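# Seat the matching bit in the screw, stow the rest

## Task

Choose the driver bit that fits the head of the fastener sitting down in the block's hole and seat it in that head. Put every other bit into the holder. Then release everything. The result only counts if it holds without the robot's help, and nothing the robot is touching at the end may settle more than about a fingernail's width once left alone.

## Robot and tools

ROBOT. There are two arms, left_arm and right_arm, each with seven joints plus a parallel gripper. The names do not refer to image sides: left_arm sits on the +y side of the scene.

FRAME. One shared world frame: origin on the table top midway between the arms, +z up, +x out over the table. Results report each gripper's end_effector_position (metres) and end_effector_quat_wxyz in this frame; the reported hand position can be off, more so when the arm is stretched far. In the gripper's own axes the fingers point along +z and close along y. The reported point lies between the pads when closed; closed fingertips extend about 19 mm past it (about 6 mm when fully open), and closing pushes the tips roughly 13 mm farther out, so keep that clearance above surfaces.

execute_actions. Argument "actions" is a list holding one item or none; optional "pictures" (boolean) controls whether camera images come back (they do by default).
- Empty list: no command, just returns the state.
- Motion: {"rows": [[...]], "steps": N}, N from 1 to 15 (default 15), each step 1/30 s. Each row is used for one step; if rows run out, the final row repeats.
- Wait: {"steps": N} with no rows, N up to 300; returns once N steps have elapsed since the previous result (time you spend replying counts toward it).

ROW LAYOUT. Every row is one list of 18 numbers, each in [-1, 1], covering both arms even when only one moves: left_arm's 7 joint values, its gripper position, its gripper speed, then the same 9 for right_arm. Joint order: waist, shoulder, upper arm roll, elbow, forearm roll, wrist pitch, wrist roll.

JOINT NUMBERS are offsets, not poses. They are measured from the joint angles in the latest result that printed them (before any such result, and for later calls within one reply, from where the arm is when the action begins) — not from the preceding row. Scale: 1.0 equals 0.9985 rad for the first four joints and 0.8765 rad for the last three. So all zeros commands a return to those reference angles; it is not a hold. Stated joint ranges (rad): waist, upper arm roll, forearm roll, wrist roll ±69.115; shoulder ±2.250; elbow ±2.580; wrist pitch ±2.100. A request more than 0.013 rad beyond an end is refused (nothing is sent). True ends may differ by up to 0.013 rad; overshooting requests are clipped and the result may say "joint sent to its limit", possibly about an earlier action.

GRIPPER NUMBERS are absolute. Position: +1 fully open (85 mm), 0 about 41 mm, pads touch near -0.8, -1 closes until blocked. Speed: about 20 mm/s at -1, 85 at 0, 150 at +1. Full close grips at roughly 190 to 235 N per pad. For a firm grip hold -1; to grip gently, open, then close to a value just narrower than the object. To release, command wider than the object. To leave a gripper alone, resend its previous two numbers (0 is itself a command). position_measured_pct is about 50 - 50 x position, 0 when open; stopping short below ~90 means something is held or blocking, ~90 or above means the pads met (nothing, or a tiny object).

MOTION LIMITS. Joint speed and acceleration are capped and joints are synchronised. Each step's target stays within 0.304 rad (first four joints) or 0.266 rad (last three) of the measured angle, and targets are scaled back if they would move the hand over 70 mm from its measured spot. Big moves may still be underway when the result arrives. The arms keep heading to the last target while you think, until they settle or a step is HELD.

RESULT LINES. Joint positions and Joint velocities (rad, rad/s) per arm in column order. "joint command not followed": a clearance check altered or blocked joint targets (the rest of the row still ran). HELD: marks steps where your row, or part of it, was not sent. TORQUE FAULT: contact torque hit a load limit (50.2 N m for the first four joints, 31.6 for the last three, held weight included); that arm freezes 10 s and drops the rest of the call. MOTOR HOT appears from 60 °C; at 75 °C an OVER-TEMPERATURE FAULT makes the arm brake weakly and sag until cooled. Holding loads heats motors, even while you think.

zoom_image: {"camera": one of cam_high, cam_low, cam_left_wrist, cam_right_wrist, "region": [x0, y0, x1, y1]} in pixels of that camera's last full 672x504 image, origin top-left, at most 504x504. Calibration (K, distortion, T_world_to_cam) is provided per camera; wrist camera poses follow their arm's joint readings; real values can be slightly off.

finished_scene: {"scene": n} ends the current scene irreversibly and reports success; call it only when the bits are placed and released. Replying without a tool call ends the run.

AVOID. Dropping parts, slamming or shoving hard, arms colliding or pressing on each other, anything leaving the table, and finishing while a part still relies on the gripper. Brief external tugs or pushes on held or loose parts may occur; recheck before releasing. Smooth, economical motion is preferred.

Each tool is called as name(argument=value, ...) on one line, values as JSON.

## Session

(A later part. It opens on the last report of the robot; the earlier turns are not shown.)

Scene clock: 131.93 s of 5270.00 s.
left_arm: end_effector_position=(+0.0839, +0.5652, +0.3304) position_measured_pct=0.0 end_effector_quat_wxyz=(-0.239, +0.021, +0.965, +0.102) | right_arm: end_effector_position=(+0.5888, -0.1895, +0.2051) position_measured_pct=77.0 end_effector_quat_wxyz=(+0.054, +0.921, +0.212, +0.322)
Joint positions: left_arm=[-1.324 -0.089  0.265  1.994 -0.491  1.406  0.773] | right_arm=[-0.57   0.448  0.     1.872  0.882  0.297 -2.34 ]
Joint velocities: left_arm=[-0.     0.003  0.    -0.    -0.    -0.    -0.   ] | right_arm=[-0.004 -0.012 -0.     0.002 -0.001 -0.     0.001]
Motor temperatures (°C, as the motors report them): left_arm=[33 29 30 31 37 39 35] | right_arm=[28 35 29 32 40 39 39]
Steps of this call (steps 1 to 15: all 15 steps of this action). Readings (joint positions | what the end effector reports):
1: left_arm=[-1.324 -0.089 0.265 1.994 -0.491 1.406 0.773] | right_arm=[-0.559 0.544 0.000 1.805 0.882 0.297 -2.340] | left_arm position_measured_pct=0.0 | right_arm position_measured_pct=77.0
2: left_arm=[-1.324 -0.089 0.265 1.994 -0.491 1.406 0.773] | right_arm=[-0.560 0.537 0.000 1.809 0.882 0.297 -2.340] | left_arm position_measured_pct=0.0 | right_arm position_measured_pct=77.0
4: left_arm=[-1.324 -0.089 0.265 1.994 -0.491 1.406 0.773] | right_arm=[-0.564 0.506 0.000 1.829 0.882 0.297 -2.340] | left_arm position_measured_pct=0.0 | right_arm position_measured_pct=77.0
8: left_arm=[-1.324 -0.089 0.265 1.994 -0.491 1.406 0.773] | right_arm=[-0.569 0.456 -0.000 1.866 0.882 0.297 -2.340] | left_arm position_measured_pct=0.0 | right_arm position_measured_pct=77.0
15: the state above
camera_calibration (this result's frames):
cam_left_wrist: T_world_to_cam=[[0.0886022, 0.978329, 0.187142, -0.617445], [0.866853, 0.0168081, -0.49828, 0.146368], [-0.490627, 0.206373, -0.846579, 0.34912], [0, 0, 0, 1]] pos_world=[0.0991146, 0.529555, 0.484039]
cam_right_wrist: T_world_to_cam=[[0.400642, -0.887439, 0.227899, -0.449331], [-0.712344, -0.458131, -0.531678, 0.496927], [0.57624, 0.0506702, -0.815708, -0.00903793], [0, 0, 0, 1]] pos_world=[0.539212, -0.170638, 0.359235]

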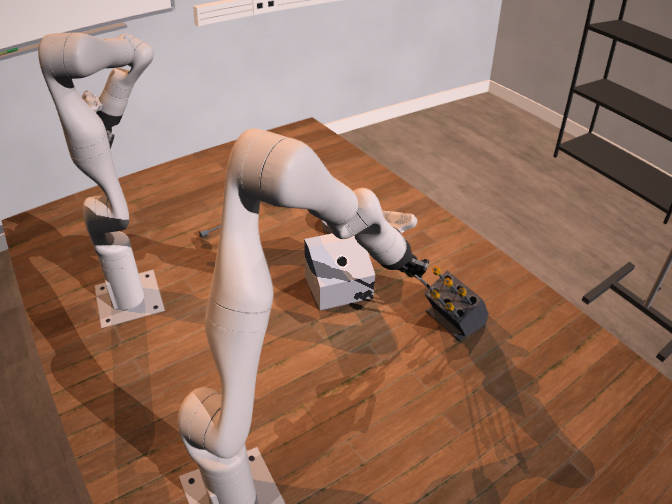

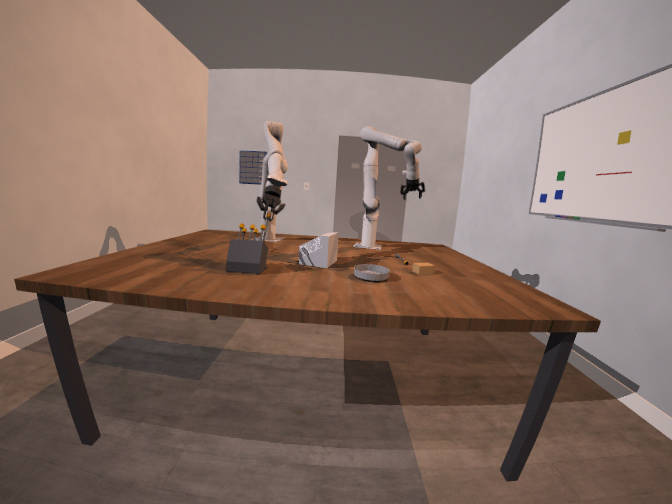

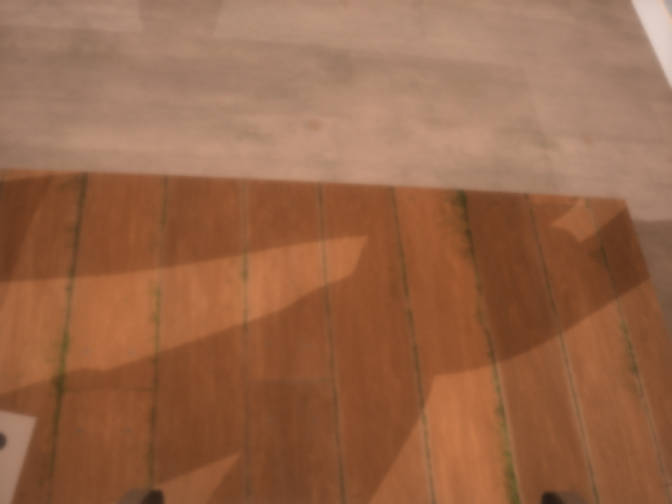

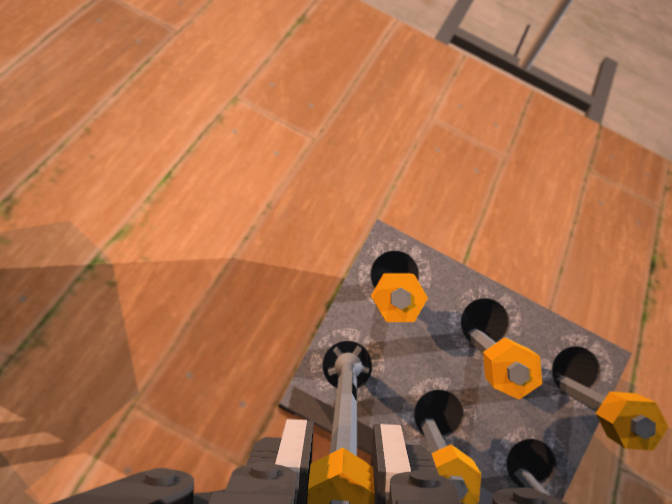

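execute_actions(actions=[{"rows":[[0,0,0,0,0,0,0,1,0,-0.02,-0.2,0,0.125,0,0,0,-1,-0.3]],"steps":15}], pictures=false)

execute_actions(actions=[{"rows":[[0,0,0,0,0,0,0,1,0,0,-0.03,0,-0.3,-1,0.755,0.334,-1,-0.3]],"steps":15}], pictures=false)

execute_actions(actions=[{"steps":25}], pictures=false)

Scene clock: 141.67 s of 5270.00 s.
left_arm: end_effector_position=(+0.0839, +0.5652, +0.3304) position_measured_pct=0.0 end_effector_quat_wxyz=(-0.239, +0.021, +0.965, +0.102) | right_arm: end_effector_position=(+0.5447, -0.1984, +0.2636) position_measured_pct=77.0 end_effector_quat_wxyz=(+0.043, +0.909, +0.214, +0.355)
Joint positions: left_arm=[-1.324 -0.089  0.265  1.994 -0.491  1.406  0.773] | right_arm=[-0.59   0.252  0.     1.996  0.882  0.297 -2.34 ]
Joint velocities: left_arm=[-0.    -0.001  0.    -0.001 -0.     0.    -0.   ] | right_arm=[-0.006 -0.038 -0.002  0.013  0.002 -0.002  0.001]
Motor temperatures (°C, as the motors report them): left_arm=[33 30 30 31 37 39 35] | right_arm=[28 35 29 32 40 39 39]
Steps of this call (steps 1 to 15: the robot went on to your last target; steps 16 to 90: nothing new was sent; then 6.23 s passed at rest; steps 91 to 105: all 15 steps of this action). Readings (joint positions | what the end effector reports):
91: left_arm=[-1.324 -0.089 0.265 1.994 -0.491 1.406 0.773] | right_arm=[-0.571 0.445 0.000 1.873 0.882 0.297 -2.340] | left_arm position_measured_pct=0.0 | right_arm position_measured_pct=77.0
92: left_arm=[-1.324 -0.089 0.265 1.994 -0.491 1.406 0.773] | right_arm=[-0.571 0.439 0.000 1.877 0.882 0.297 -2.340] | left_arm position_measured_pct=0.0 | right_arm position_measured_pct=77.0
94: left_arm=[-1.324 -0.089 0.265 1.994 -0.491 1.406 0.773] | right_arm=[-0.574 0.409 0.000 1.895 0.882 0.297 -2.340] | left_arm position_measured_pct=0.0 | right_arm position_measured_pct=77.0
98: left_arm=[-1.324 -0.089 0.265 1.994 -0.491 1.406 0.773] | right_arm=[-0.585 0.305 0.000 1.959 0.882 0.297 -2.340] | left_arm position_measured_pct=0.0 | right_arm position_measured_pct=77.0
105: the state above

Scene clock: 142.17 s of 5270.00 s.
left_arm: end_effector_position=(+0.0839, +0.5652, +0.3304) position_measured_pct=0.0 end_effector_quat_wxyz=(-0.239, +0.021, +0.965, +0.102) | right_arm: end_effector_position=(+0.5456, -0.2208, +0.3235) position_measured_pct=77.0 end_effector_quat_wxyz=(+0.058, +0.949, +0.107, +0.289)
Joint positions: left_arm=[-1.324 -0.089  0.265  1.994 -0.491  1.406  0.773] | right_arm=[-0.589  0.224  0.001  1.72   0.455  0.721 -2.072]
Joint velocities: left_arm=[-0.    -0.001  0.     0.001 -0.     0.    -0.   ] | right_arm=[ 0.001 -0.017  0.002 -0.213 -1.215  1.216  0.22 ]
Motor temperatures (°C, as the motors report them): left_arm=[33 30 30 31 37 39 35] | right_arm=[28 35 29 32 40 39 39]
Steps of this call (steps 1 to 15: all 15 steps of this action). Readings (joint positions | what the end effector reports):
1: left_arm=[-1.324 -0.089 0.265 1.994 -0.491 1.406 0.773] | right_arm=[-0.590 0.251 0.000 1.996 0.881 0.298 -2.339] | left_arm position_measured_pct=0.0 | right_arm position_measured_pct=77.0
2: left_arm=[-1.324 -0.089 0.265 1.994 -0.491 1.406 0.773] | right_arm=[-0.590 0.250 -0.000 1.991 0.876 0.303 -2.335] | left_arm position_measured_pct=0.0 | right_arm position_measured_pct=77.0
4: left_arm=[-1.324 -0.089 0.265 1.994 -0.491 1.406 0.773] | right_arm=[-0.590 0.247 -0.000 1.964 0.851 0.327 -2.311] | left_arm position_measured_pct=0.0 | right_arm position_measured_pct=77.0
8: left_arm=[-1.324 -0.089 0.265 1.994 -0.491 1.406 0.773] | right_arm=[-0.590 0.237 -0.000 1.849 0.738 0.438 -2.203] | left_arm position_measured_pct=0.0 | right_arm position_measured_pct=77.0
15: the state above

Scene clock: 143.00 s of 5270.00 s.
left_arm: end_effector_position=(+0.0839, +0.5652, +0.3304) position_measured_pct=0.0 end_effector_quat_wxyz=(-0.239, +0.021, +0.965, +0.102) | right_arm: end_effector_position=(+0.4460, -0.1699, +0.2874) position_measured_pct=77.0 end_effector_quat_wxyz=(-0.057, +0.991, -0.010, +0.119)
Joint positions: left_arm=[-1.324 -0.089  0.265  1.994 -0.491  1.406  0.773] | right_arm=[-0.59   0.222  0.     1.697  0.005  0.959 -2.047]
Joint velocities: left_arm=[ 0.     0.003  0.     0.002  0.     0.    -0.   ] | right_arm=[-0.    -0.    -0.    -0.    -0.    -0.001  0.001]
Motor temperatures (°C, as the motors report them): left_arm=[33 30 30 31 37 39 35] | right_arm=[28 35 29 32 40 39 39]
Steps of this call (steps 1 to 25: the robot went on to your last target). Readings (joint positions | what the end effector reports):
1: left_arm=[-1.324 -0.089 0.265 1.994 -0.491 1.406 0.773] | right_arm=[-0.589 0.223 0.001 1.714 0.415 0.761 -2.065] | left_arm position_measured_pct=0.0 | right_arm position_measured_pct=77.0
2: left_arm=[-1.324 -0.089 0.265 1.994 -0.491 1.406 0.773] | right_arm=[-0.589 0.223 0.001 1.710 0.374 0.799 -2.061] | left_arm position_measured_pct=0.0 | right_arm position_measured_pct=77.0
4: left_arm=[-1.324 -0.089 0.265 1.994 -0.491 1.406 0.773] | right_arm=[-0.589 0.223 0.001 1.705 0.293 0.861 -2.055] | left_arm position_measured_pct=0.0 | right_arm position_measured_pct=77.0
8: left_arm=[-1.324 -0.089 0.265 1.994 -0.491 1.406 0.773] | right_arm=[-0.589 0.223 0.001 1.699 0.130 0.928 -2.049] | left_arm position_measured_pct=0.0 | right_arm position_measured_pct=77.0
25: the state above

execute_actions(actions=[{"rows":[[0,0,0,0,0,0,0,1,0,0.147,0.14,0,-0.199,-0.646,0,0,-1,-0.3]],"steps":15}], pictures=false)

execute_actions(actions=[{"steps":12}], pictures=false)

execute_actions(actions=[{"rows":[[0,0,0,0,0,0,0,1,0,0,0.1,0,0,0,0,0,-1,-0.3]],"steps":15}], pictures=false)

execute_actions(actions=[{"steps":8}])

zoom_image(camera="cam_right_wrist", region=[300,300,400,400])

Scene clock: 146.57 s of 5270.00 s.
left_arm: end_effector_position=(+0.0839, +0.5652, +0.3304) position_measured_pct=0.0 end_effector_quat_wxyz=(-0.239, +0.021, +0.965, +0.102) | right_arm: end_effector_position=(+0.5109, -0.0949, +0.3202) position_measured_pct=77.0 end_effector_quat_wxyz=(-0.253, +0.949, -0.178, +0.063)
Joint positions: left_arm=[-1.324 -0.089  0.265  1.994 -0.491  1.406  0.773] | right_arm=[-0.451  0.355  0.001  1.507 -0.469  0.959 -2.047]
Joint velocities: left_arm=[-0.    -0.    -0.     0.001  0.    -0.     0.   ] | right_arm=[ 0.095  0.093 -0.005 -0.126 -1.154 -0.001  0.   ]
Motor temperatures (°C, as the motors report them): left_arm=[33 30 30 31 37 39 35] | right_arm=[28 35 29 32 40 39 39]
Steps of this call (steps 1 to 15: the robot went on to your last target; steps 16 to 92: nothing new was sent; steps 93 to 107: all 15 steps of this action). Readings (joint positions | what the end effector reports):
93: left_arm=[-1.324 -0.089 0.265 1.994 -0.491 1.406 0.773] | right_arm=[-0.588 0.223 -0.000 1.696 0.004 0.959 -2.047] | left_arm position_measured_pct=0.0 | right_arm position_measured_pct=77.0
94: left_arm=[-1.324 -0.089 0.265 1.994 -0.491 1.406 0.773] | right_arm=[-0.583 0.228 -0.001 1.690 -0.003 0.959 -2.047] | left_arm position_measured_pct=0.0 | right_arm position_measured_pct=77.0
96: left_arm=[-1.324 -0.089 0.265 1.994 -0.491 1.406 0.773] | right_arm=[-0.560 0.250 -0.001 1.663 -0.038 0.960 -2.047] | left_arm position_measured_pct=0.0 | right_arm position_measured_pct=77.0
100: left_arm=[-1.324 -0.089 0.265 1.994 -0.491 1.406 0.773] | right_arm=[-0.497 0.311 0.001 1.573 -0.185 0.959 -2.047] | left_arm position_measured_pct=0.0 | right_arm position_measured_pct=77.0
107: the state above

Scene clock: 146.97 s of 5270.00 s.
left_arm: end_effector_position=(+0.0839, +0.5652, +0.3304) position_measured_pct=0.0 end_effector_quat_wxyz=(-0.239, +0.021, +0.965, +0.102) | right_arm: end_effector_position=(+0.5130, -0.0772, +0.3307) position_measured_pct=77.0 end_effector_quat_wxyz=(-0.289, +0.935, -0.200, +0.047)
Joint positions: left_arm=[-1.324 -0.089  0.265  1.994 -0.491  1.406  0.773] | right_arm=[-0.443  0.362  0.     1.498 -0.561  0.959 -2.047]
Joint velocities: left_arm=[-0.001 -0.001  0.    -0.001 -0.     0.    -0.   ] | right_arm=[ 0.003  0.001 -0.001 -0.     0.001  0.001  0.   ]
Motor temperatures (°C, as the motors report them): left_arm=[33 30 30 31 37 39 35] | right_arm=[28 35 29 32 40 39 39]
Steps of this call (steps 1 to 12: the robot went on to your last target). Readings (joint positions | what the end effector reports):
1: left_arm=[-1.324 -0.089 0.265 1.994 -0.491 1.406 0.773] | right_arm=[-0.448 0.357 0.000 1.503 -0.504 0.959 -2.047] | left_arm position_measured_pct=0.0 | right_arm position_measured_pct=77.0
2: left_arm=[-1.324 -0.089 0.265 1.994 -0.491 1.406 0.773] | right_arm=[-0.447 0.359 -0.000 1.500 -0.530 0.959 -2.047] | left_arm position_measured_pct=0.0 | right_arm position_measured_pct=77.0
4: left_arm=[-1.324 -0.089 0.265 1.994 -0.491 1.406 0.773] | right_arm=[-0.445 0.360 -0.000 1.498 -0.557 0.959 -2.047] | left_arm position_measured_pct=0.0 | right_arm position_measured_pct=77.0
8: left_arm=[-1.324 -0.089 0.265 1.994 -0.491 1.406 0.773] | right_arm=[-0.444 0.361 0.000 1.498 -0.561 0.959 -2.047] | left_arm position_measured_pct=0.0 | right_arm position_measured_pct=77.0
12: the state above

Scene clock: 147.47 s of 5270.00 s.
left_arm: end_effector_position=(+0.0839, +0.5652, +0.3304) position_measured_pct=0.0 end_effector_quat_wxyz=(-0.239, +0.021, +0.965, +0.102) | right_arm: end_effector_position=(+0.5146, -0.0766, +0.2751) position_measured_pct=77.0 end_effector_quat_wxyz=(-0.266, +0.940, -0.213, +0.006)
Joint positions: left_arm=[-1.324 -0.089  0.265  1.994 -0.491  1.406  0.773] | right_arm=[-0.443  0.461  0.     1.498 -0.561  0.959 -2.047]
Joint velocities: left_arm=[ 0.     0.001  0.    -0.     0.    -0.    -0.   ] | right_arm=[-0.     0.009  0.002 -0.001 -0.001 -0.    -0.002]
Motor temperatures (°C, as the motors report them): left_arm=[33 30 30 31 37 39 35] | right_arm=[28 35 29 32 40 39 39]
Steps of this call (steps 1 to 15: all 15 steps of this action). Readings (joint positions | what the end effector reports):
1: left_arm=[-1.324 -0.089 0.265 1.994 -0.491 1.406 0.773] | right_arm=[-0.443 0.363 0.000 1.498 -0.561 0.959 -2.047] | left_arm position_measured_pct=0.0 | right_arm position_measured_pct=77.0
2: left_arm=[-1.324 -0.089 0.265 1.994 -0.491 1.406 0.773] | right_arm=[-0.443 0.369 0.000 1.497 -0.562 0.959 -2.047] | left_arm position_measured_pct=0.0 | right_arm position_measured_pct=77.0
4: left_arm=[-1.324 -0.089 0.265 1.994 -0.491 1.406 0.773] | right_arm=[-0.443 0.398 0.000 1.496 -0.562 0.959 -2.047] | left_arm position_measured_pct=0.0 | right_arm position_measured_pct=77.0
8: left_arm=[-1.324 -0.089 0.265 1.994 -0.491 1.406 0.773] | right_arm=[-0.443 0.453 0.000 1.499 -0.561 0.959 -2.047] | left_arm position_measured_pct=0.0 | right_arm position_measured_pct=77.0
15: the state above

Scene clock: 147.73 s of 5270.00 s.
left_arm: end_effector_position=(+0.0839, +0.5652, +0.3304) position_measured_pct=0.0 end_effector_quat_wxyz=(-0.239, +0.021, +0.965, +0.102) | right_arm: end_effector_position=(+0.5147, -0.0766, +0.2747) position_measured_pct=77.0 end_effector_quat_wxyz=(-0.265, +0.940, -0.213, +0.006)
Joint positions: left_arm=[-1.324 -0.089  0.265  1.994 -0.491  1.406  0.773] | right_arm=[-0.443  0.462  0.     1.498 -0.561  0.959 -2.047]
Joint velocities: left_arm=[ 0.    -0.001  0.     0.    -0.    -0.    -0.   ] | right_arm=[ 0.001 -0.002  0.001 -0.    -0.002 -0.001  0.   ]
Motor temperatures (°C, as the motors report them): left_arm=[33 30 30 31 37 39 35] | right_arm=[28 35 29 32 40 39 39]
Steps of this call (steps 1 to 8: the robot went on to your last target). Readings (joint positions | what the end effector reports):
1: left_arm=[-1.324 -0.089 0.265 1.994 -0.491 1.406 0.773] | right_arm=[-0.443 0.461 0.000 1.498 -0.561 0.959 -2.047] | left_arm position_measured_pct=0.0 | right_arm position_measured_pct=77.0
2: left_arm=[-1.324 -0.089 0.265 1.994 -0.491 1.406 0.773] | right_arm=[-0.443 0.461 0.000 1.498 -0.561 0.959 -2.047] | left_arm position_measured_pct=0.0 | right_arm position_measured_pct=77.0
4: left_arm=[-1.324 -0.089 0.265 1.994 -0.491 1.406 0.773] | right_arm=[-0.443 0.462 0.000 1.498 -0.561 0.959 -2.047] | left_arm position_measured_pct=0.0 | right_arm position_measured_pct=77.0
8: the state above
camera_calibration (this result's frames):
cam_left_wrist: T_world_to_cam=[[0.0886048, 0.978329, 0.187143, -0.617447], [0.866854, 0.0168059, -0.498278, 0.146367], [-0.490625, 0.206375, -0.846579, 0.349119], [0, 0, 0, 1]] pos_world=[0.0991158, 0.529557, 0.484039]
cam_right_wrist: T_world_to_cam=[[-0.359946, -0.765142, -0.53385, 0.27476], [-0.927339, 0.356201, 0.114729, 0.528273], [0.102374, 0.536356, -0.83776, 0.371854], [0, 0, 0, 1]] pos_world=[0.550719, -0.177387, 0.397596]

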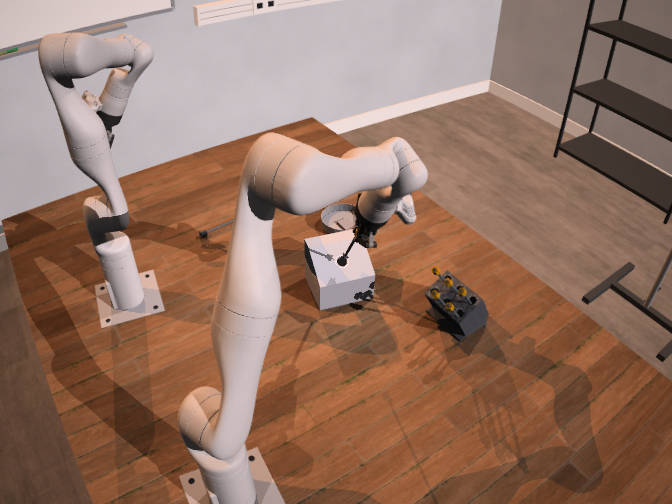

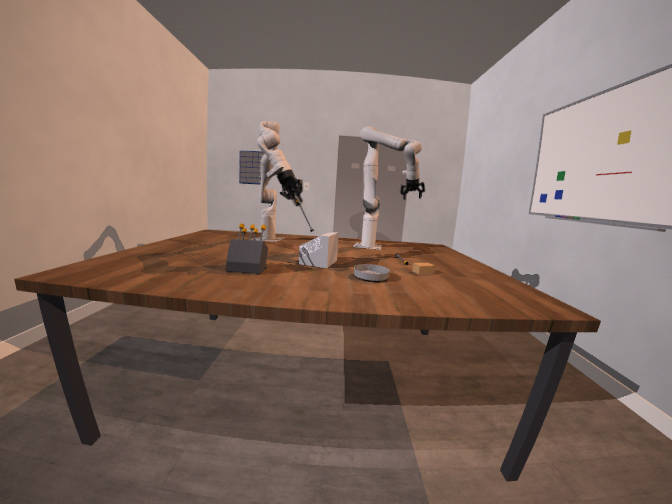

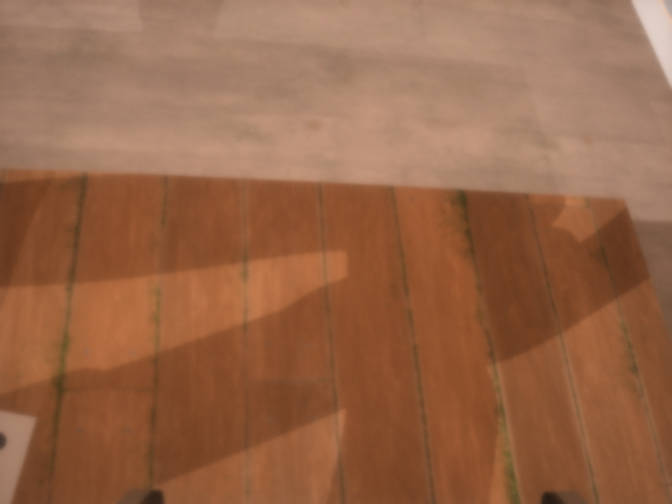

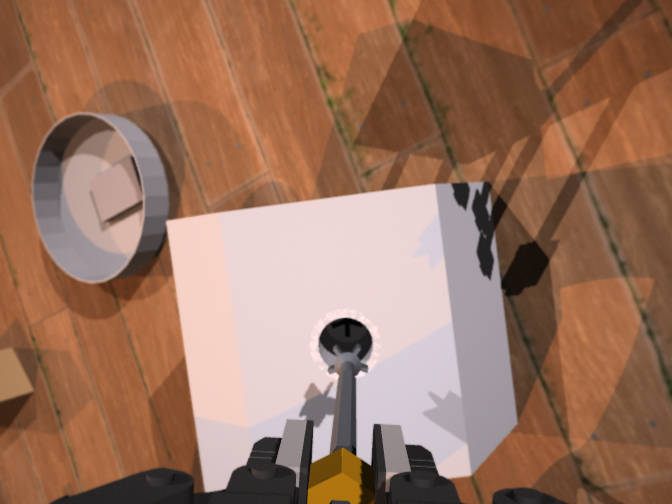

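Region (300, 300, 400, 400) of cam_right_wrist's 672x504 image, scaled by 5.040.

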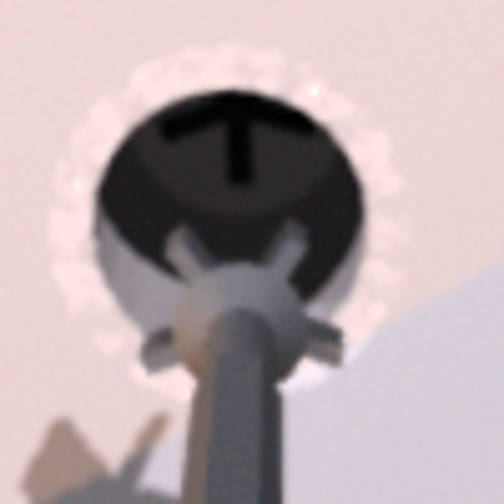

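execute_actions(actions=[{"rows":[[0,0,0,0,0,0,0,1,0,-0.0366,0.0591,0,0.0171,-0.0291,-0.0938,0.0193,-1,-0.3]],"steps":15}], pictures=false)

execute_actions(actions=[{"steps":6}])

zoom_image(camera="cam_right_wrist", region=[300,310,400,410])

Scene clock: 154.00 s of 5270.00 s.
left_arm: end_effector_position=(+0.0839, +0.5652, +0.3304) position_measured_pct=0.0 end_effector_quat_wxyz=(-0.239, +0.021, +0.965, +0.102) | right_arm: end_effector_position=(+0.5213, -0.0559, +0.2414) position_measured_pct=77.0 end_effector_quat_wxyz=(-0.265, +0.940, -0.213, +0.006)
Joint positions: left_arm=[-1.324 -0.089  0.265  1.994 -0.491  1.406  0.773] | right_arm=[-0.479  0.52   0.     1.515 -0.587  0.877 -2.03 ]
Joint velocities: left_arm=[-0.001 -0.001 -0.     0.     0.    -0.    -0.   ] | right_arm=[-0.005  0.005 -0.001  0.    -0.    -0.001 -0.   ]
Motor temperatures (°C, as the motors report them): left_arm=[33 30 30 31 37 39 35] | right_arm=[28 35 29 32 40 39 39]
Steps of this call (steps 1 to 15: the robot went on to your last target; steps 16 to 90: nothing new was sent; then 2.77 s passed at rest; steps 91 to 105: all 15 steps of this action). Readings (joint positions | what the end effector reports):
91: left_arm=[-1.324 -0.089 0.265 1.994 -0.491 1.406 0.773] | right_arm=[-0.444 0.463 0.000 1.498 -0.561 0.958 -2.047] | left_arm position_measured_pct=0.0 | right_arm position_measured_pct=77.0
92: left_arm=[-1.324 -0.089 0.265 1.994 -0.491 1.406 0.773] | right_arm=[-0.448 0.469 0.001 1.499 -0.563 0.950 -2.046] | left_arm position_measured_pct=0.0 | right_arm position_measured_pct=77.0
94: left_arm=[-1.324 -0.089 0.265 1.994 -0.491 1.406 0.773] | right_arm=[-0.464 0.494 0.001 1.506 -0.574 0.917 -2.039] | left_arm position_measured_pct=0.0 | right_arm position_measured_pct=77.0
98: left_arm=[-1.324 -0.089 0.265 1.994 -0.491 1.406 0.773] | right_arm=[-0.477 0.517 -0.001 1.515 -0.586 0.880 -2.031] | left_arm position_measured_pct=0.0 | right_arm position_measured_pct=77.0
105: the state above

Scene clock: 154.20 s of 5270.00 s.
left_arm: end_effector_position=(+0.0839, +0.5652, +0.3304) position_measured_pct=0.0 end_effector_quat_wxyz=(-0.239, +0.021, +0.965, +0.102) | right_arm: end_effector_position=(+0.5213, -0.0557, +0.2413) position_measured_pct=77.0 end_effector_quat_wxyz=(-0.265, +0.940, -0.213, +0.006)
Joint positions: left_arm=[-1.324 -0.089  0.265  1.994 -0.491  1.406  0.773] | right_arm=[-0.48   0.521  0.     1.515 -0.587  0.877 -2.03 ]
Joint velocities: left_arm=[ 0.001 -0.001 -0.    -0.001  0.     0.    -0.   ] | right_arm=[-0.     0.001 -0.002 -0.     0.    -0.     0.   ]
Motor temperatures (°C, as the motors report them): left_arm=[33 30 30 31 37 39 35] | right_arm=[28 35 29 32 40 39 39]
Steps of this call (steps 1 to 6: the robot went on to your last target). Readings (joint positions | what the end effector reports):
1: left_arm=[-1.324 -0.089 0.265 1.994 -0.491 1.406 0.773] | right_arm=[-0.479 0.521 0.000 1.515 -0.587 0.877 -2.030] | left_arm position_measured_pct=0.0 | right_arm position_measured_pct=77.0
2: left_arm=[-1.324 -0.089 0.265 1.994 -0.491 1.406 0.773] | right_arm=[-0.479 0.521 0.000 1.515 -0.587 0.877 -2.030] | left_arm position_measured_pct=0.0 | right_arm position_measured_pct=77.0
4: left_arm=[-1.324 -0.089 0.265 1.994 -0.491 1.406 0.773] | right_arm=[-0.480 0.521 0.000 1.515 -0.587 0.877 -2.030] | left_arm position_measured_pct=0.0 | right_arm position_measured_pct=77.0
6: the state above
camera_calibration (this result's frames):
cam_left_wrist: T_world_to_cam=[[0.0886055, 0.978328, 0.187143, -0.617448], [0.866855, 0.0168054, -0.498278, 0.146367], [-0.490624, 0.206376, -0.846579, 0.349118], [0, 0, 0, 1]] pos_world=[0.0991161, 0.529557, 0.484039]
cam_right_wrist: T_world_to_cam=[[-0.359903, -0.765023, -0.53405, 0.275317], [-0.927321, 0.356318, 0.11451, 0.530844], [0.102688, 0.536448, -0.837662, 0.331783], [0, 0, 0, 1]] pos_world=[0.55728, -0.15651, 0.364168]

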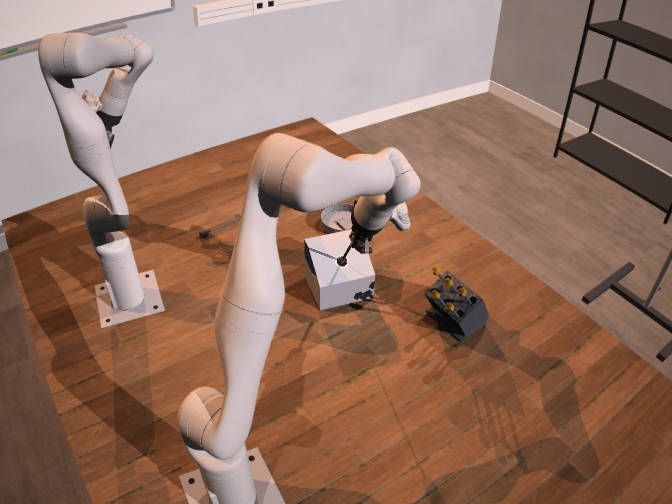

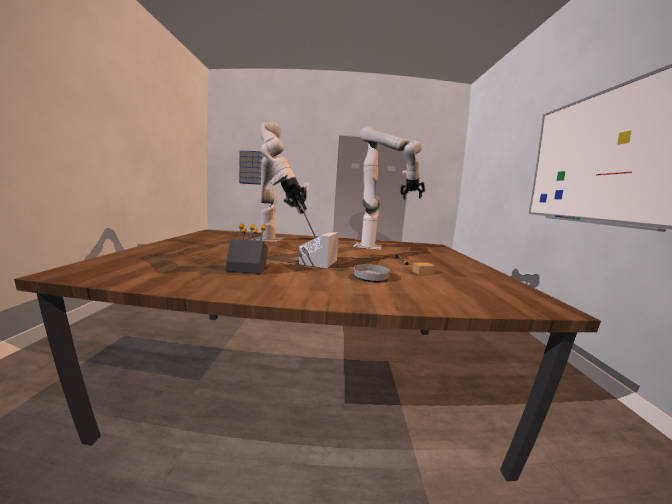

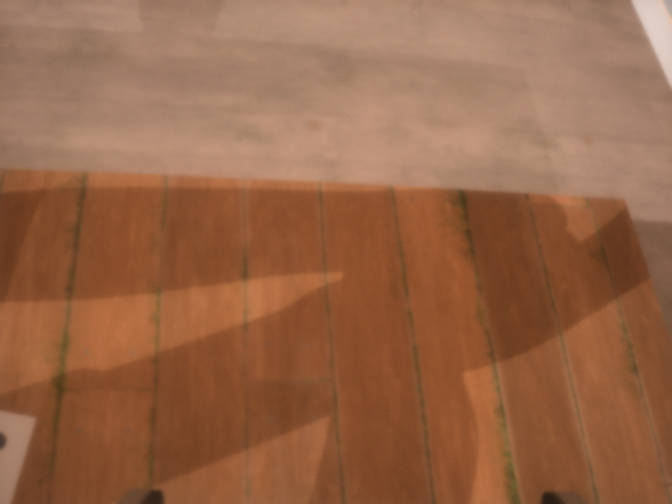

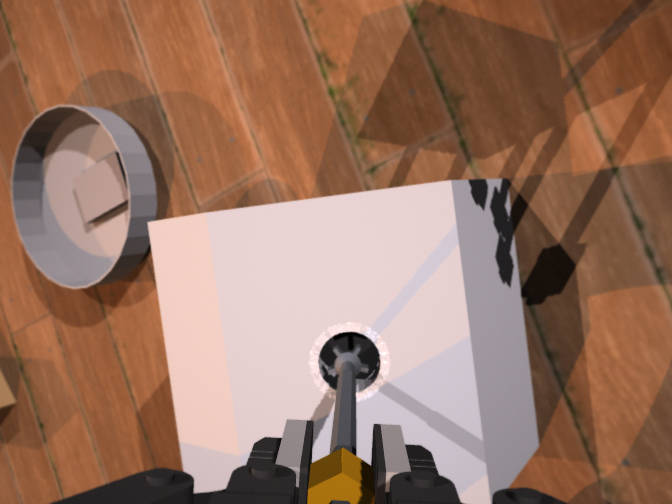

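Region (300, 310, 400, 410) of cam_right_wrist's 672x504 image, scaled by 5.040.

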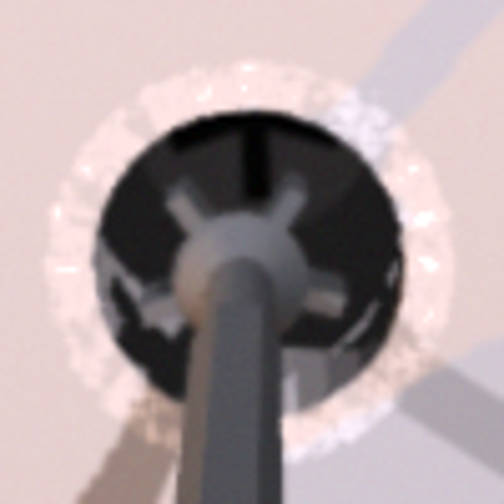

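execute_actions(actions=[{"rows":[[0,0,0,0,0,0,0,1,0,-0.0107,0.0205,0,0.0036,-0.012,-0.0285,0.009,-1,-0.3],[0,0,0,0,0,0,0,1,0,-0.0107,0.0205,0,0.0036,-0.012,-0.0285,0.009,-1,-0.3],[0,0,0,0,0,0,0,1,0,-0.0214,0.0412,0,0.0068,-0.0245,-0.057,0.0185,-1,-0.3],[0,0,0,0,0,0,0,1,0,-0.0214,0.0412,0,0.0068,-0.0245,-0.057,0.0185,-1,-0.3],[0,0,0,0,0,0,0,1,0,-0.0321,0.062,0,0.0098,-0.037,-0.085,0.028,-1,-0.3],[0,0,0,0,0,0,0,1,0,-0.0321,0.062,0,0.0098,-0.037,-0.085,0.028,-1,-0.3],[0,0,0,0,0,0,0,1,0,-0.0428,0.083,0,0.0125,-0.050,-0.1135,0.038,-1,-0.3],[0,0,0,0,0,0,0,1,0,-0.0428,0.083,0,0.0125,-0.050,-0.1135,0.038,-1,-0.3],[0,0,0,0,0,0,0,1,0,-0.0536,0.1043,0,0.0148,-0.0638,-0.1415,0.0481,-1,-0.3]],"steps":15}], pictures=false)

execute_actions(actions=[{"steps":12}])

zoom_image(camera="cam_right_wrist", region=[295,345,405,455])

Scene clock: 165.90 s of 5270.00 s.
left_arm: end_effector_position=(+0.0839, +0.5652, +0.3304) position_measured_pct=0.0 end_effector_quat_wxyz=(-0.239, +0.021, +0.965, +0.102) | right_arm: end_effector_position=(+0.5296, -0.0247, +0.1871) position_measured_pct=77.0 end_effector_quat_wxyz=(-0.266, +0.940, -0.213, +0.006)
Joint positions: left_arm=[-1.324 -0.089  0.265  1.994 -0.491  1.406  0.773] | right_arm=[-0.531  0.621 -0.     1.53  -0.641  0.755 -1.989]
Joint velocities: left_arm=[-0.    -0.    -0.     0.001  0.     0.     0.   ] | right_arm=[-0.017  0.035  0.004 -0.001 -0.019 -0.043  0.015]
Motor temperatures (°C, as the motors report them): left_arm=[33 30 30 31 37 39 35] | right_arm=[28 36 29 32 40 39 39]
Steps of this call (steps 1 to 15: the robot went on to your last target; steps 16 to 90: nothing new was sent; then 8.20 s passed at rest; steps 91 to 105: all 15 steps of this action). Readings (joint positions | what the end effector reports):
91: left_arm=[-1.324 -0.089 0.265 1.994 -0.491 1.406 0.773] | right_arm=[-0.480 0.522 0.000 1.515 -0.587 0.876 -2.030] | left_arm position_measured_pct=0.0 | right_arm position_measured_pct=77.0
92: left_arm=[-1.324 -0.089 0.265 1.994 -0.491 1.406 0.773] | right_arm=[-0.483 0.527 0.001 1.515 -0.589 0.870 -2.028] | left_arm position_measured_pct=0.0 | right_arm position_measured_pct=77.0
94: left_arm=[-1.324 -0.089 0.265 1.994 -0.491 1.406 0.773] | right_arm=[-0.491 0.541 0.001 1.518 -0.596 0.854 -2.023] | left_arm position_measured_pct=0.0 | right_arm position_measured_pct=77.0
98: left_arm=[-1.324 -0.089 0.265 1.994 -0.491 1.406 0.773] | right_arm=[-0.509 0.576 0.000 1.523 -0.615 0.811 -2.009] | left_arm position_measured_pct=0.0 | right_arm position_measured_pct=77.0
105: the state above

Scene clock: 166.30 s of 5270.00 s.
left_arm: end_effector_position=(+0.0839, +0.5652, +0.3304) position_measured_pct=0.0 end_effector_quat_wxyz=(-0.239, +0.021, +0.965, +0.102) | right_arm: end_effector_position=(+0.5297, -0.0238, +0.1852) position_measured_pct=77.0 end_effector_quat_wxyz=(-0.265, +0.940, -0.213, +0.006)
Joint positions: left_arm=[-1.324 -0.089  0.265  1.994 -0.491  1.406  0.773] | right_arm=[-0.533  0.625  0.     1.53  -0.643  0.753 -1.988]
Joint velocities: left_arm=[-0.     0.    -0.    -0.001  0.    -0.    -0.   ] | right_arm=[-0.001 -0.002  0.001 -0.     0.001  0.001  0.002]
Motor temperatures (°C, as the motors report them): left_arm=[33 30 30 31 37 39 35] | right_arm=[28 36 29 32 40 39 39]
Steps of this call (steps 1 to 12: the robot went on to your last target). Readings (joint positions | what the end effector reports):
1: left_arm=[-1.324 -0.089 0.265 1.994 -0.491 1.406 0.773] | right_arm=[-0.531 0.622 -0.000 1.530 -0.642 0.754 -1.989] | left_arm position_measured_pct=0.0 | right_arm position_measured_pct=77.0
2: left_arm=[-1.324 -0.089 0.265 1.994 -0.491 1.406 0.773] | right_arm=[-0.532 0.623 0.000 1.530 -0.642 0.754 -1.989] | left_arm position_measured_pct=0.0 | right_arm position_measured_pct=77.0
4: left_arm=[-1.324 -0.089 0.265 1.994 -0.491 1.406 0.773] | right_arm=[-0.532 0.624 0.000 1.530 -0.642 0.753 -1.988] | left_arm position_measured_pct=0.0 | right_arm position_measured_pct=77.0
8: left_arm=[-1.324 -0.089 0.265 1.994 -0.491 1.406 0.773] | right_arm=[-0.533 0.625 0.000 1.530 -0.643 0.753 -1.988] | left_arm position_measured_pct=0.0 | right_arm position_measured_pct=77.0
12: the state above
camera_calibration (this result's frames):
cam_left_wrist: T_world_to_cam=[[0.0886063, 0.978328, 0.187144, -0.617448], [0.866855, 0.0168047, -0.498277, 0.146367], [-0.490624, 0.206377, -0.84658, 0.349118], [0, 0, 0, 1]] pos_world=[0.0991165, 0.529557, 0.484039]
cam_right_wrist: T_world_to_cam=[[-0.359927, -0.764926, -0.534173, 0.272896], [-0.927289, 0.35644, 0.114393, 0.5337], [0.102898, 0.536506, -0.8376, 0.266726], [0, 0, 0, 1]] pos_world=[0.565671, -0.124587, 0.308132]

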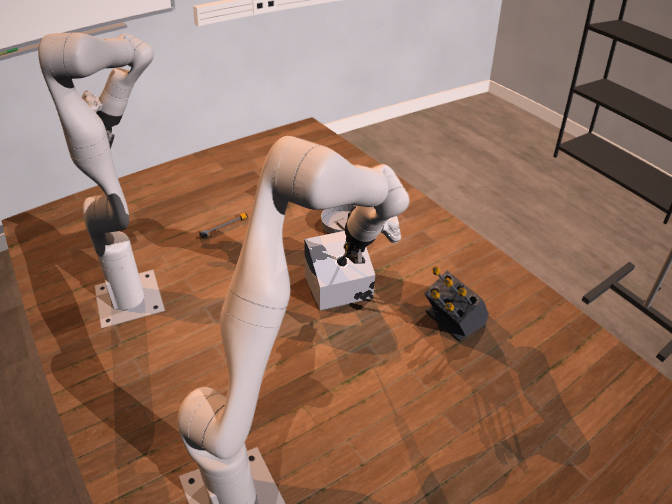

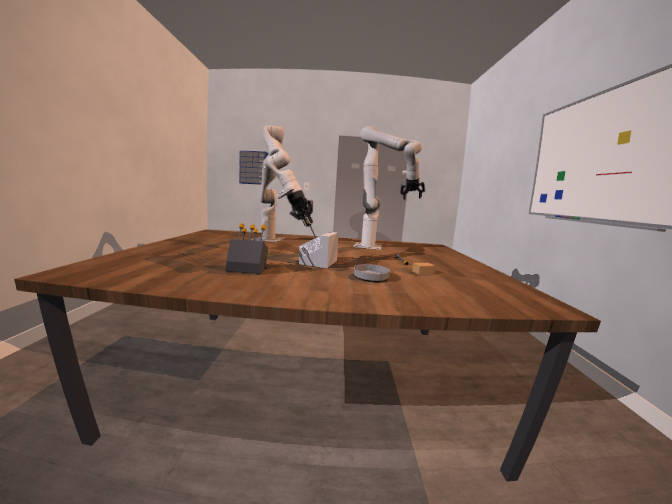

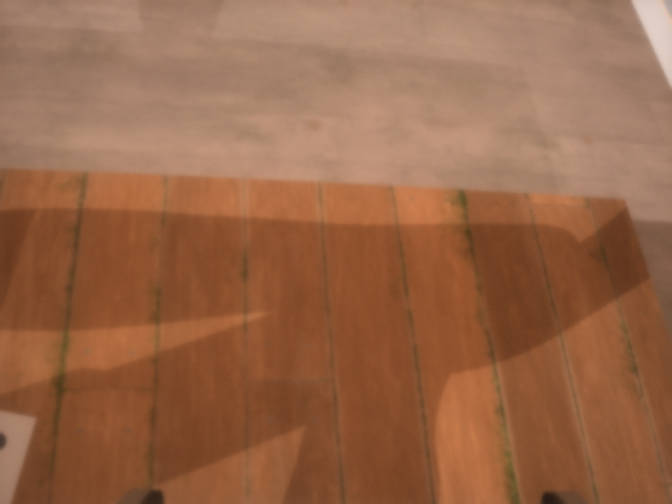

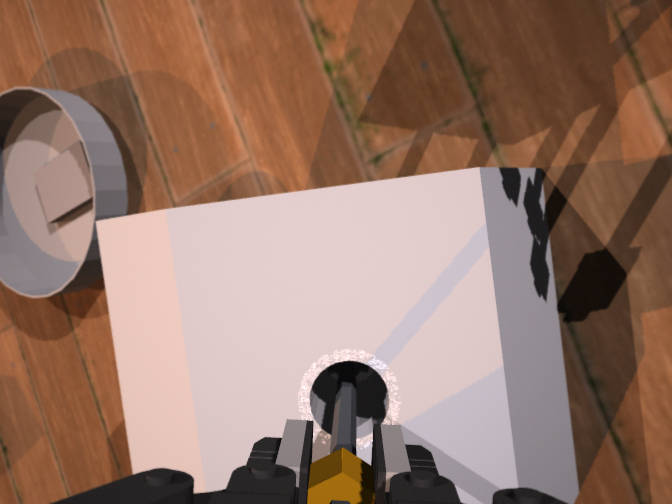

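Region (295, 345, 405, 455) of cam_right_wrist's 672x504 image, scaled by 4.582.

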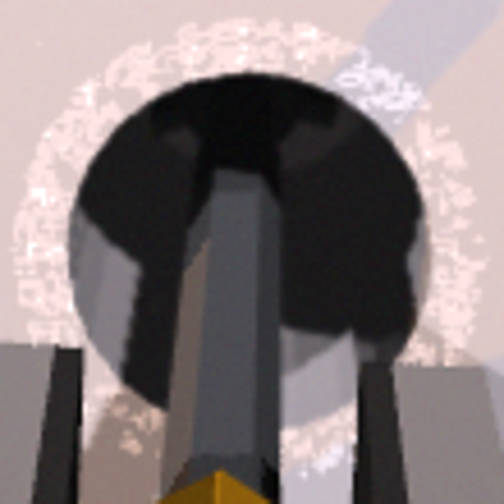

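execute_actions(actions=[{"rows":[[0,0,0,0,0,0,0,1,0,0.001,0,0,0.0015,0,0,0,-1,-0.3]],"steps":12}])

zoom_image(camera="cam_right_wrist", region=[315,352,385,402])

Scene clock: 170.90 s of 5270.00 s.
left_arm: end_effector_position=(+0.0839, +0.5652, +0.3304) position_measured_pct=0.0 end_effector_quat_wxyz=(-0.239, +0.021, +0.965, +0.102) | right_arm: end_effector_position=(+0.5294, -0.0245, +0.1847) position_measured_pct=77.0 end_effector_quat_wxyz=(-0.265, +0.940, -0.213, +0.006)
Joint positions: left_arm=[-1.324 -0.089  0.265  1.994 -0.491  1.406  0.773] | right_arm=[-0.532  0.625  0.     1.531 -0.643  0.753 -1.988]
Joint velocities: left_arm=[ 0.     0.002 -0.     0.001 -0.    -0.    -0.   ] | right_arm=[ 0.  0.  0.  0.  0. -0. -0.]
Motor temperatures (°C, as the motors report them): left_arm=[33 30 30 31 37 39 35] | right_arm=[28 36 29 32 40 39 39]
Steps of this call (steps 1 to 15: the robot went on to your last target; steps 16 to 90: nothing new was sent; then 1.20 s passed at rest; steps 91 to 102: all 12 steps of this action). Readings (joint positions | what the end effector reports):
91: left_arm=[-1.324 -0.089 0.265 1.994 -0.491 1.406 0.773] | right_arm=[-0.533 0.625 0.000 1.530 -0.643 0.753 -1.988] | left_arm position_measured_pct=0.0 | right_arm position_measured_pct=77.0
92: left_arm=[-1.324 -0.089 0.265 1.994 -0.491 1.406 0.773] | right_arm=[-0.533 0.625 0.000 1.530 -0.643 0.753 -1.988] | left_arm position_measured_pct=0.0 | right_arm position_measured_pct=77.0
94: left_arm=[-1.324 -0.089 0.265 1.994 -0.491 1.406 0.773] | right_arm=[-0.532 0.625 0.000 1.531 -0.643 0.753 -1.988] | left_arm position_measured_pct=0.0 | right_arm position_measured_pct=77.0
98: left_arm=[-1.324 -0.089 0.265 1.994 -0.491 1.406 0.773] | right_arm=[-0.532 0.625 0.000 1.531 -0.643 0.753 -1.988] | left_arm position_measured_pct=0.0 | right_arm position_measured_pct=77.0
102: the state above
camera_calibration (this result's frames):
cam_left_wrist: T_world_to_cam=[[0.0886067, 0.978328, 0.187144, -0.617449], [0.866855, 0.0168046, -0.498277, 0.146367], [-0.490623, 0.206377, -0.84658, 0.349118], [0, 0, 0, 1]] pos_world=[0.0991167, 0.529558, 0.484039]
cam_right_wrist: T_world_to_cam=[[-0.361412, -0.764882, -0.533233, 0.272539], [-0.926781, 0.357416, 0.115463, 0.533328], [0.10227, 0.53592, -0.838052, 0.267115], [0, 0, 0, 1]] pos_world=[0.565459, -0.125312, 0.307604]

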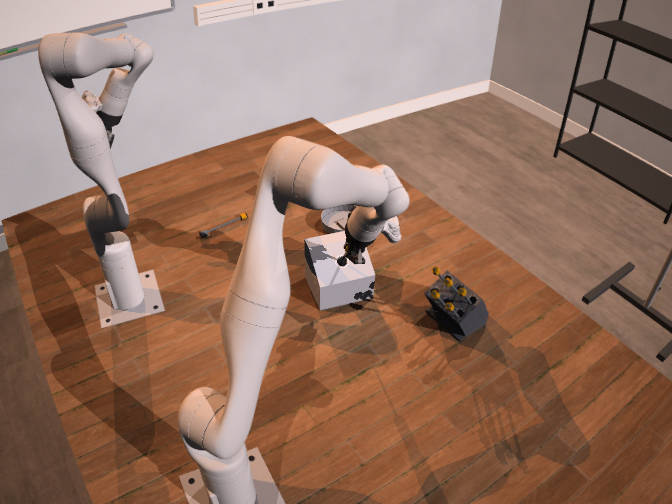

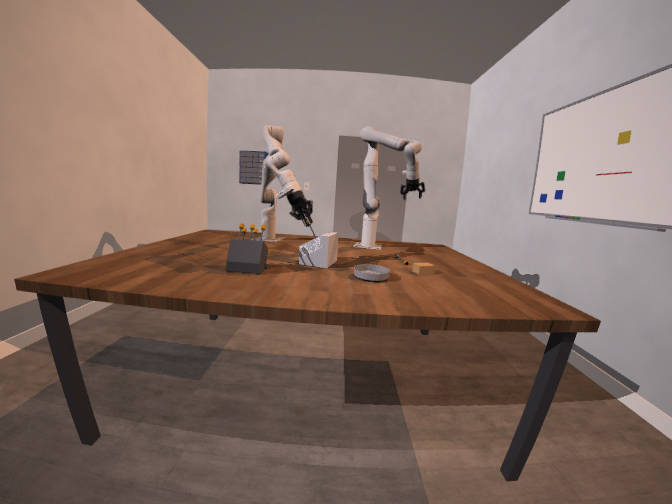

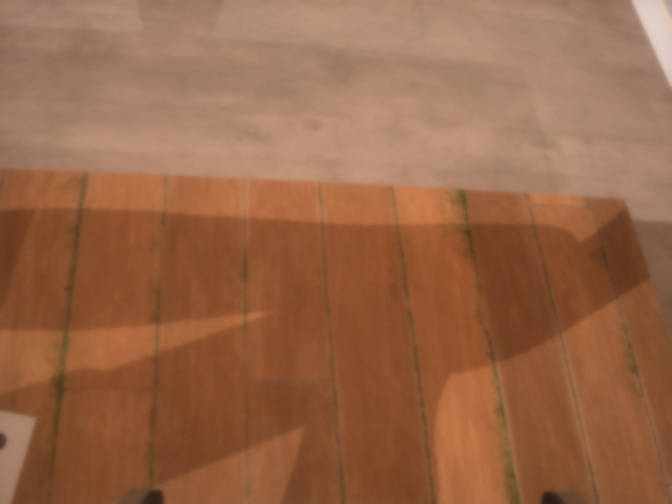

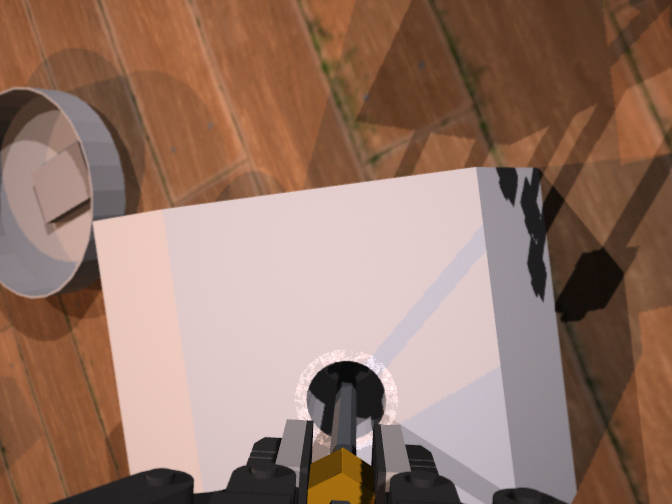

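Region (315, 352, 385, 402) of cam_right_wrist's 672x504 image, scaled by 7.200; it fills the top 360 rows of this view, and the rest is white.

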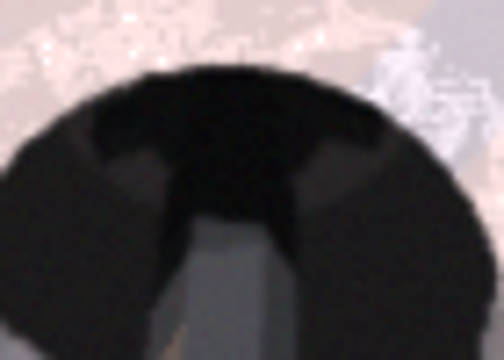

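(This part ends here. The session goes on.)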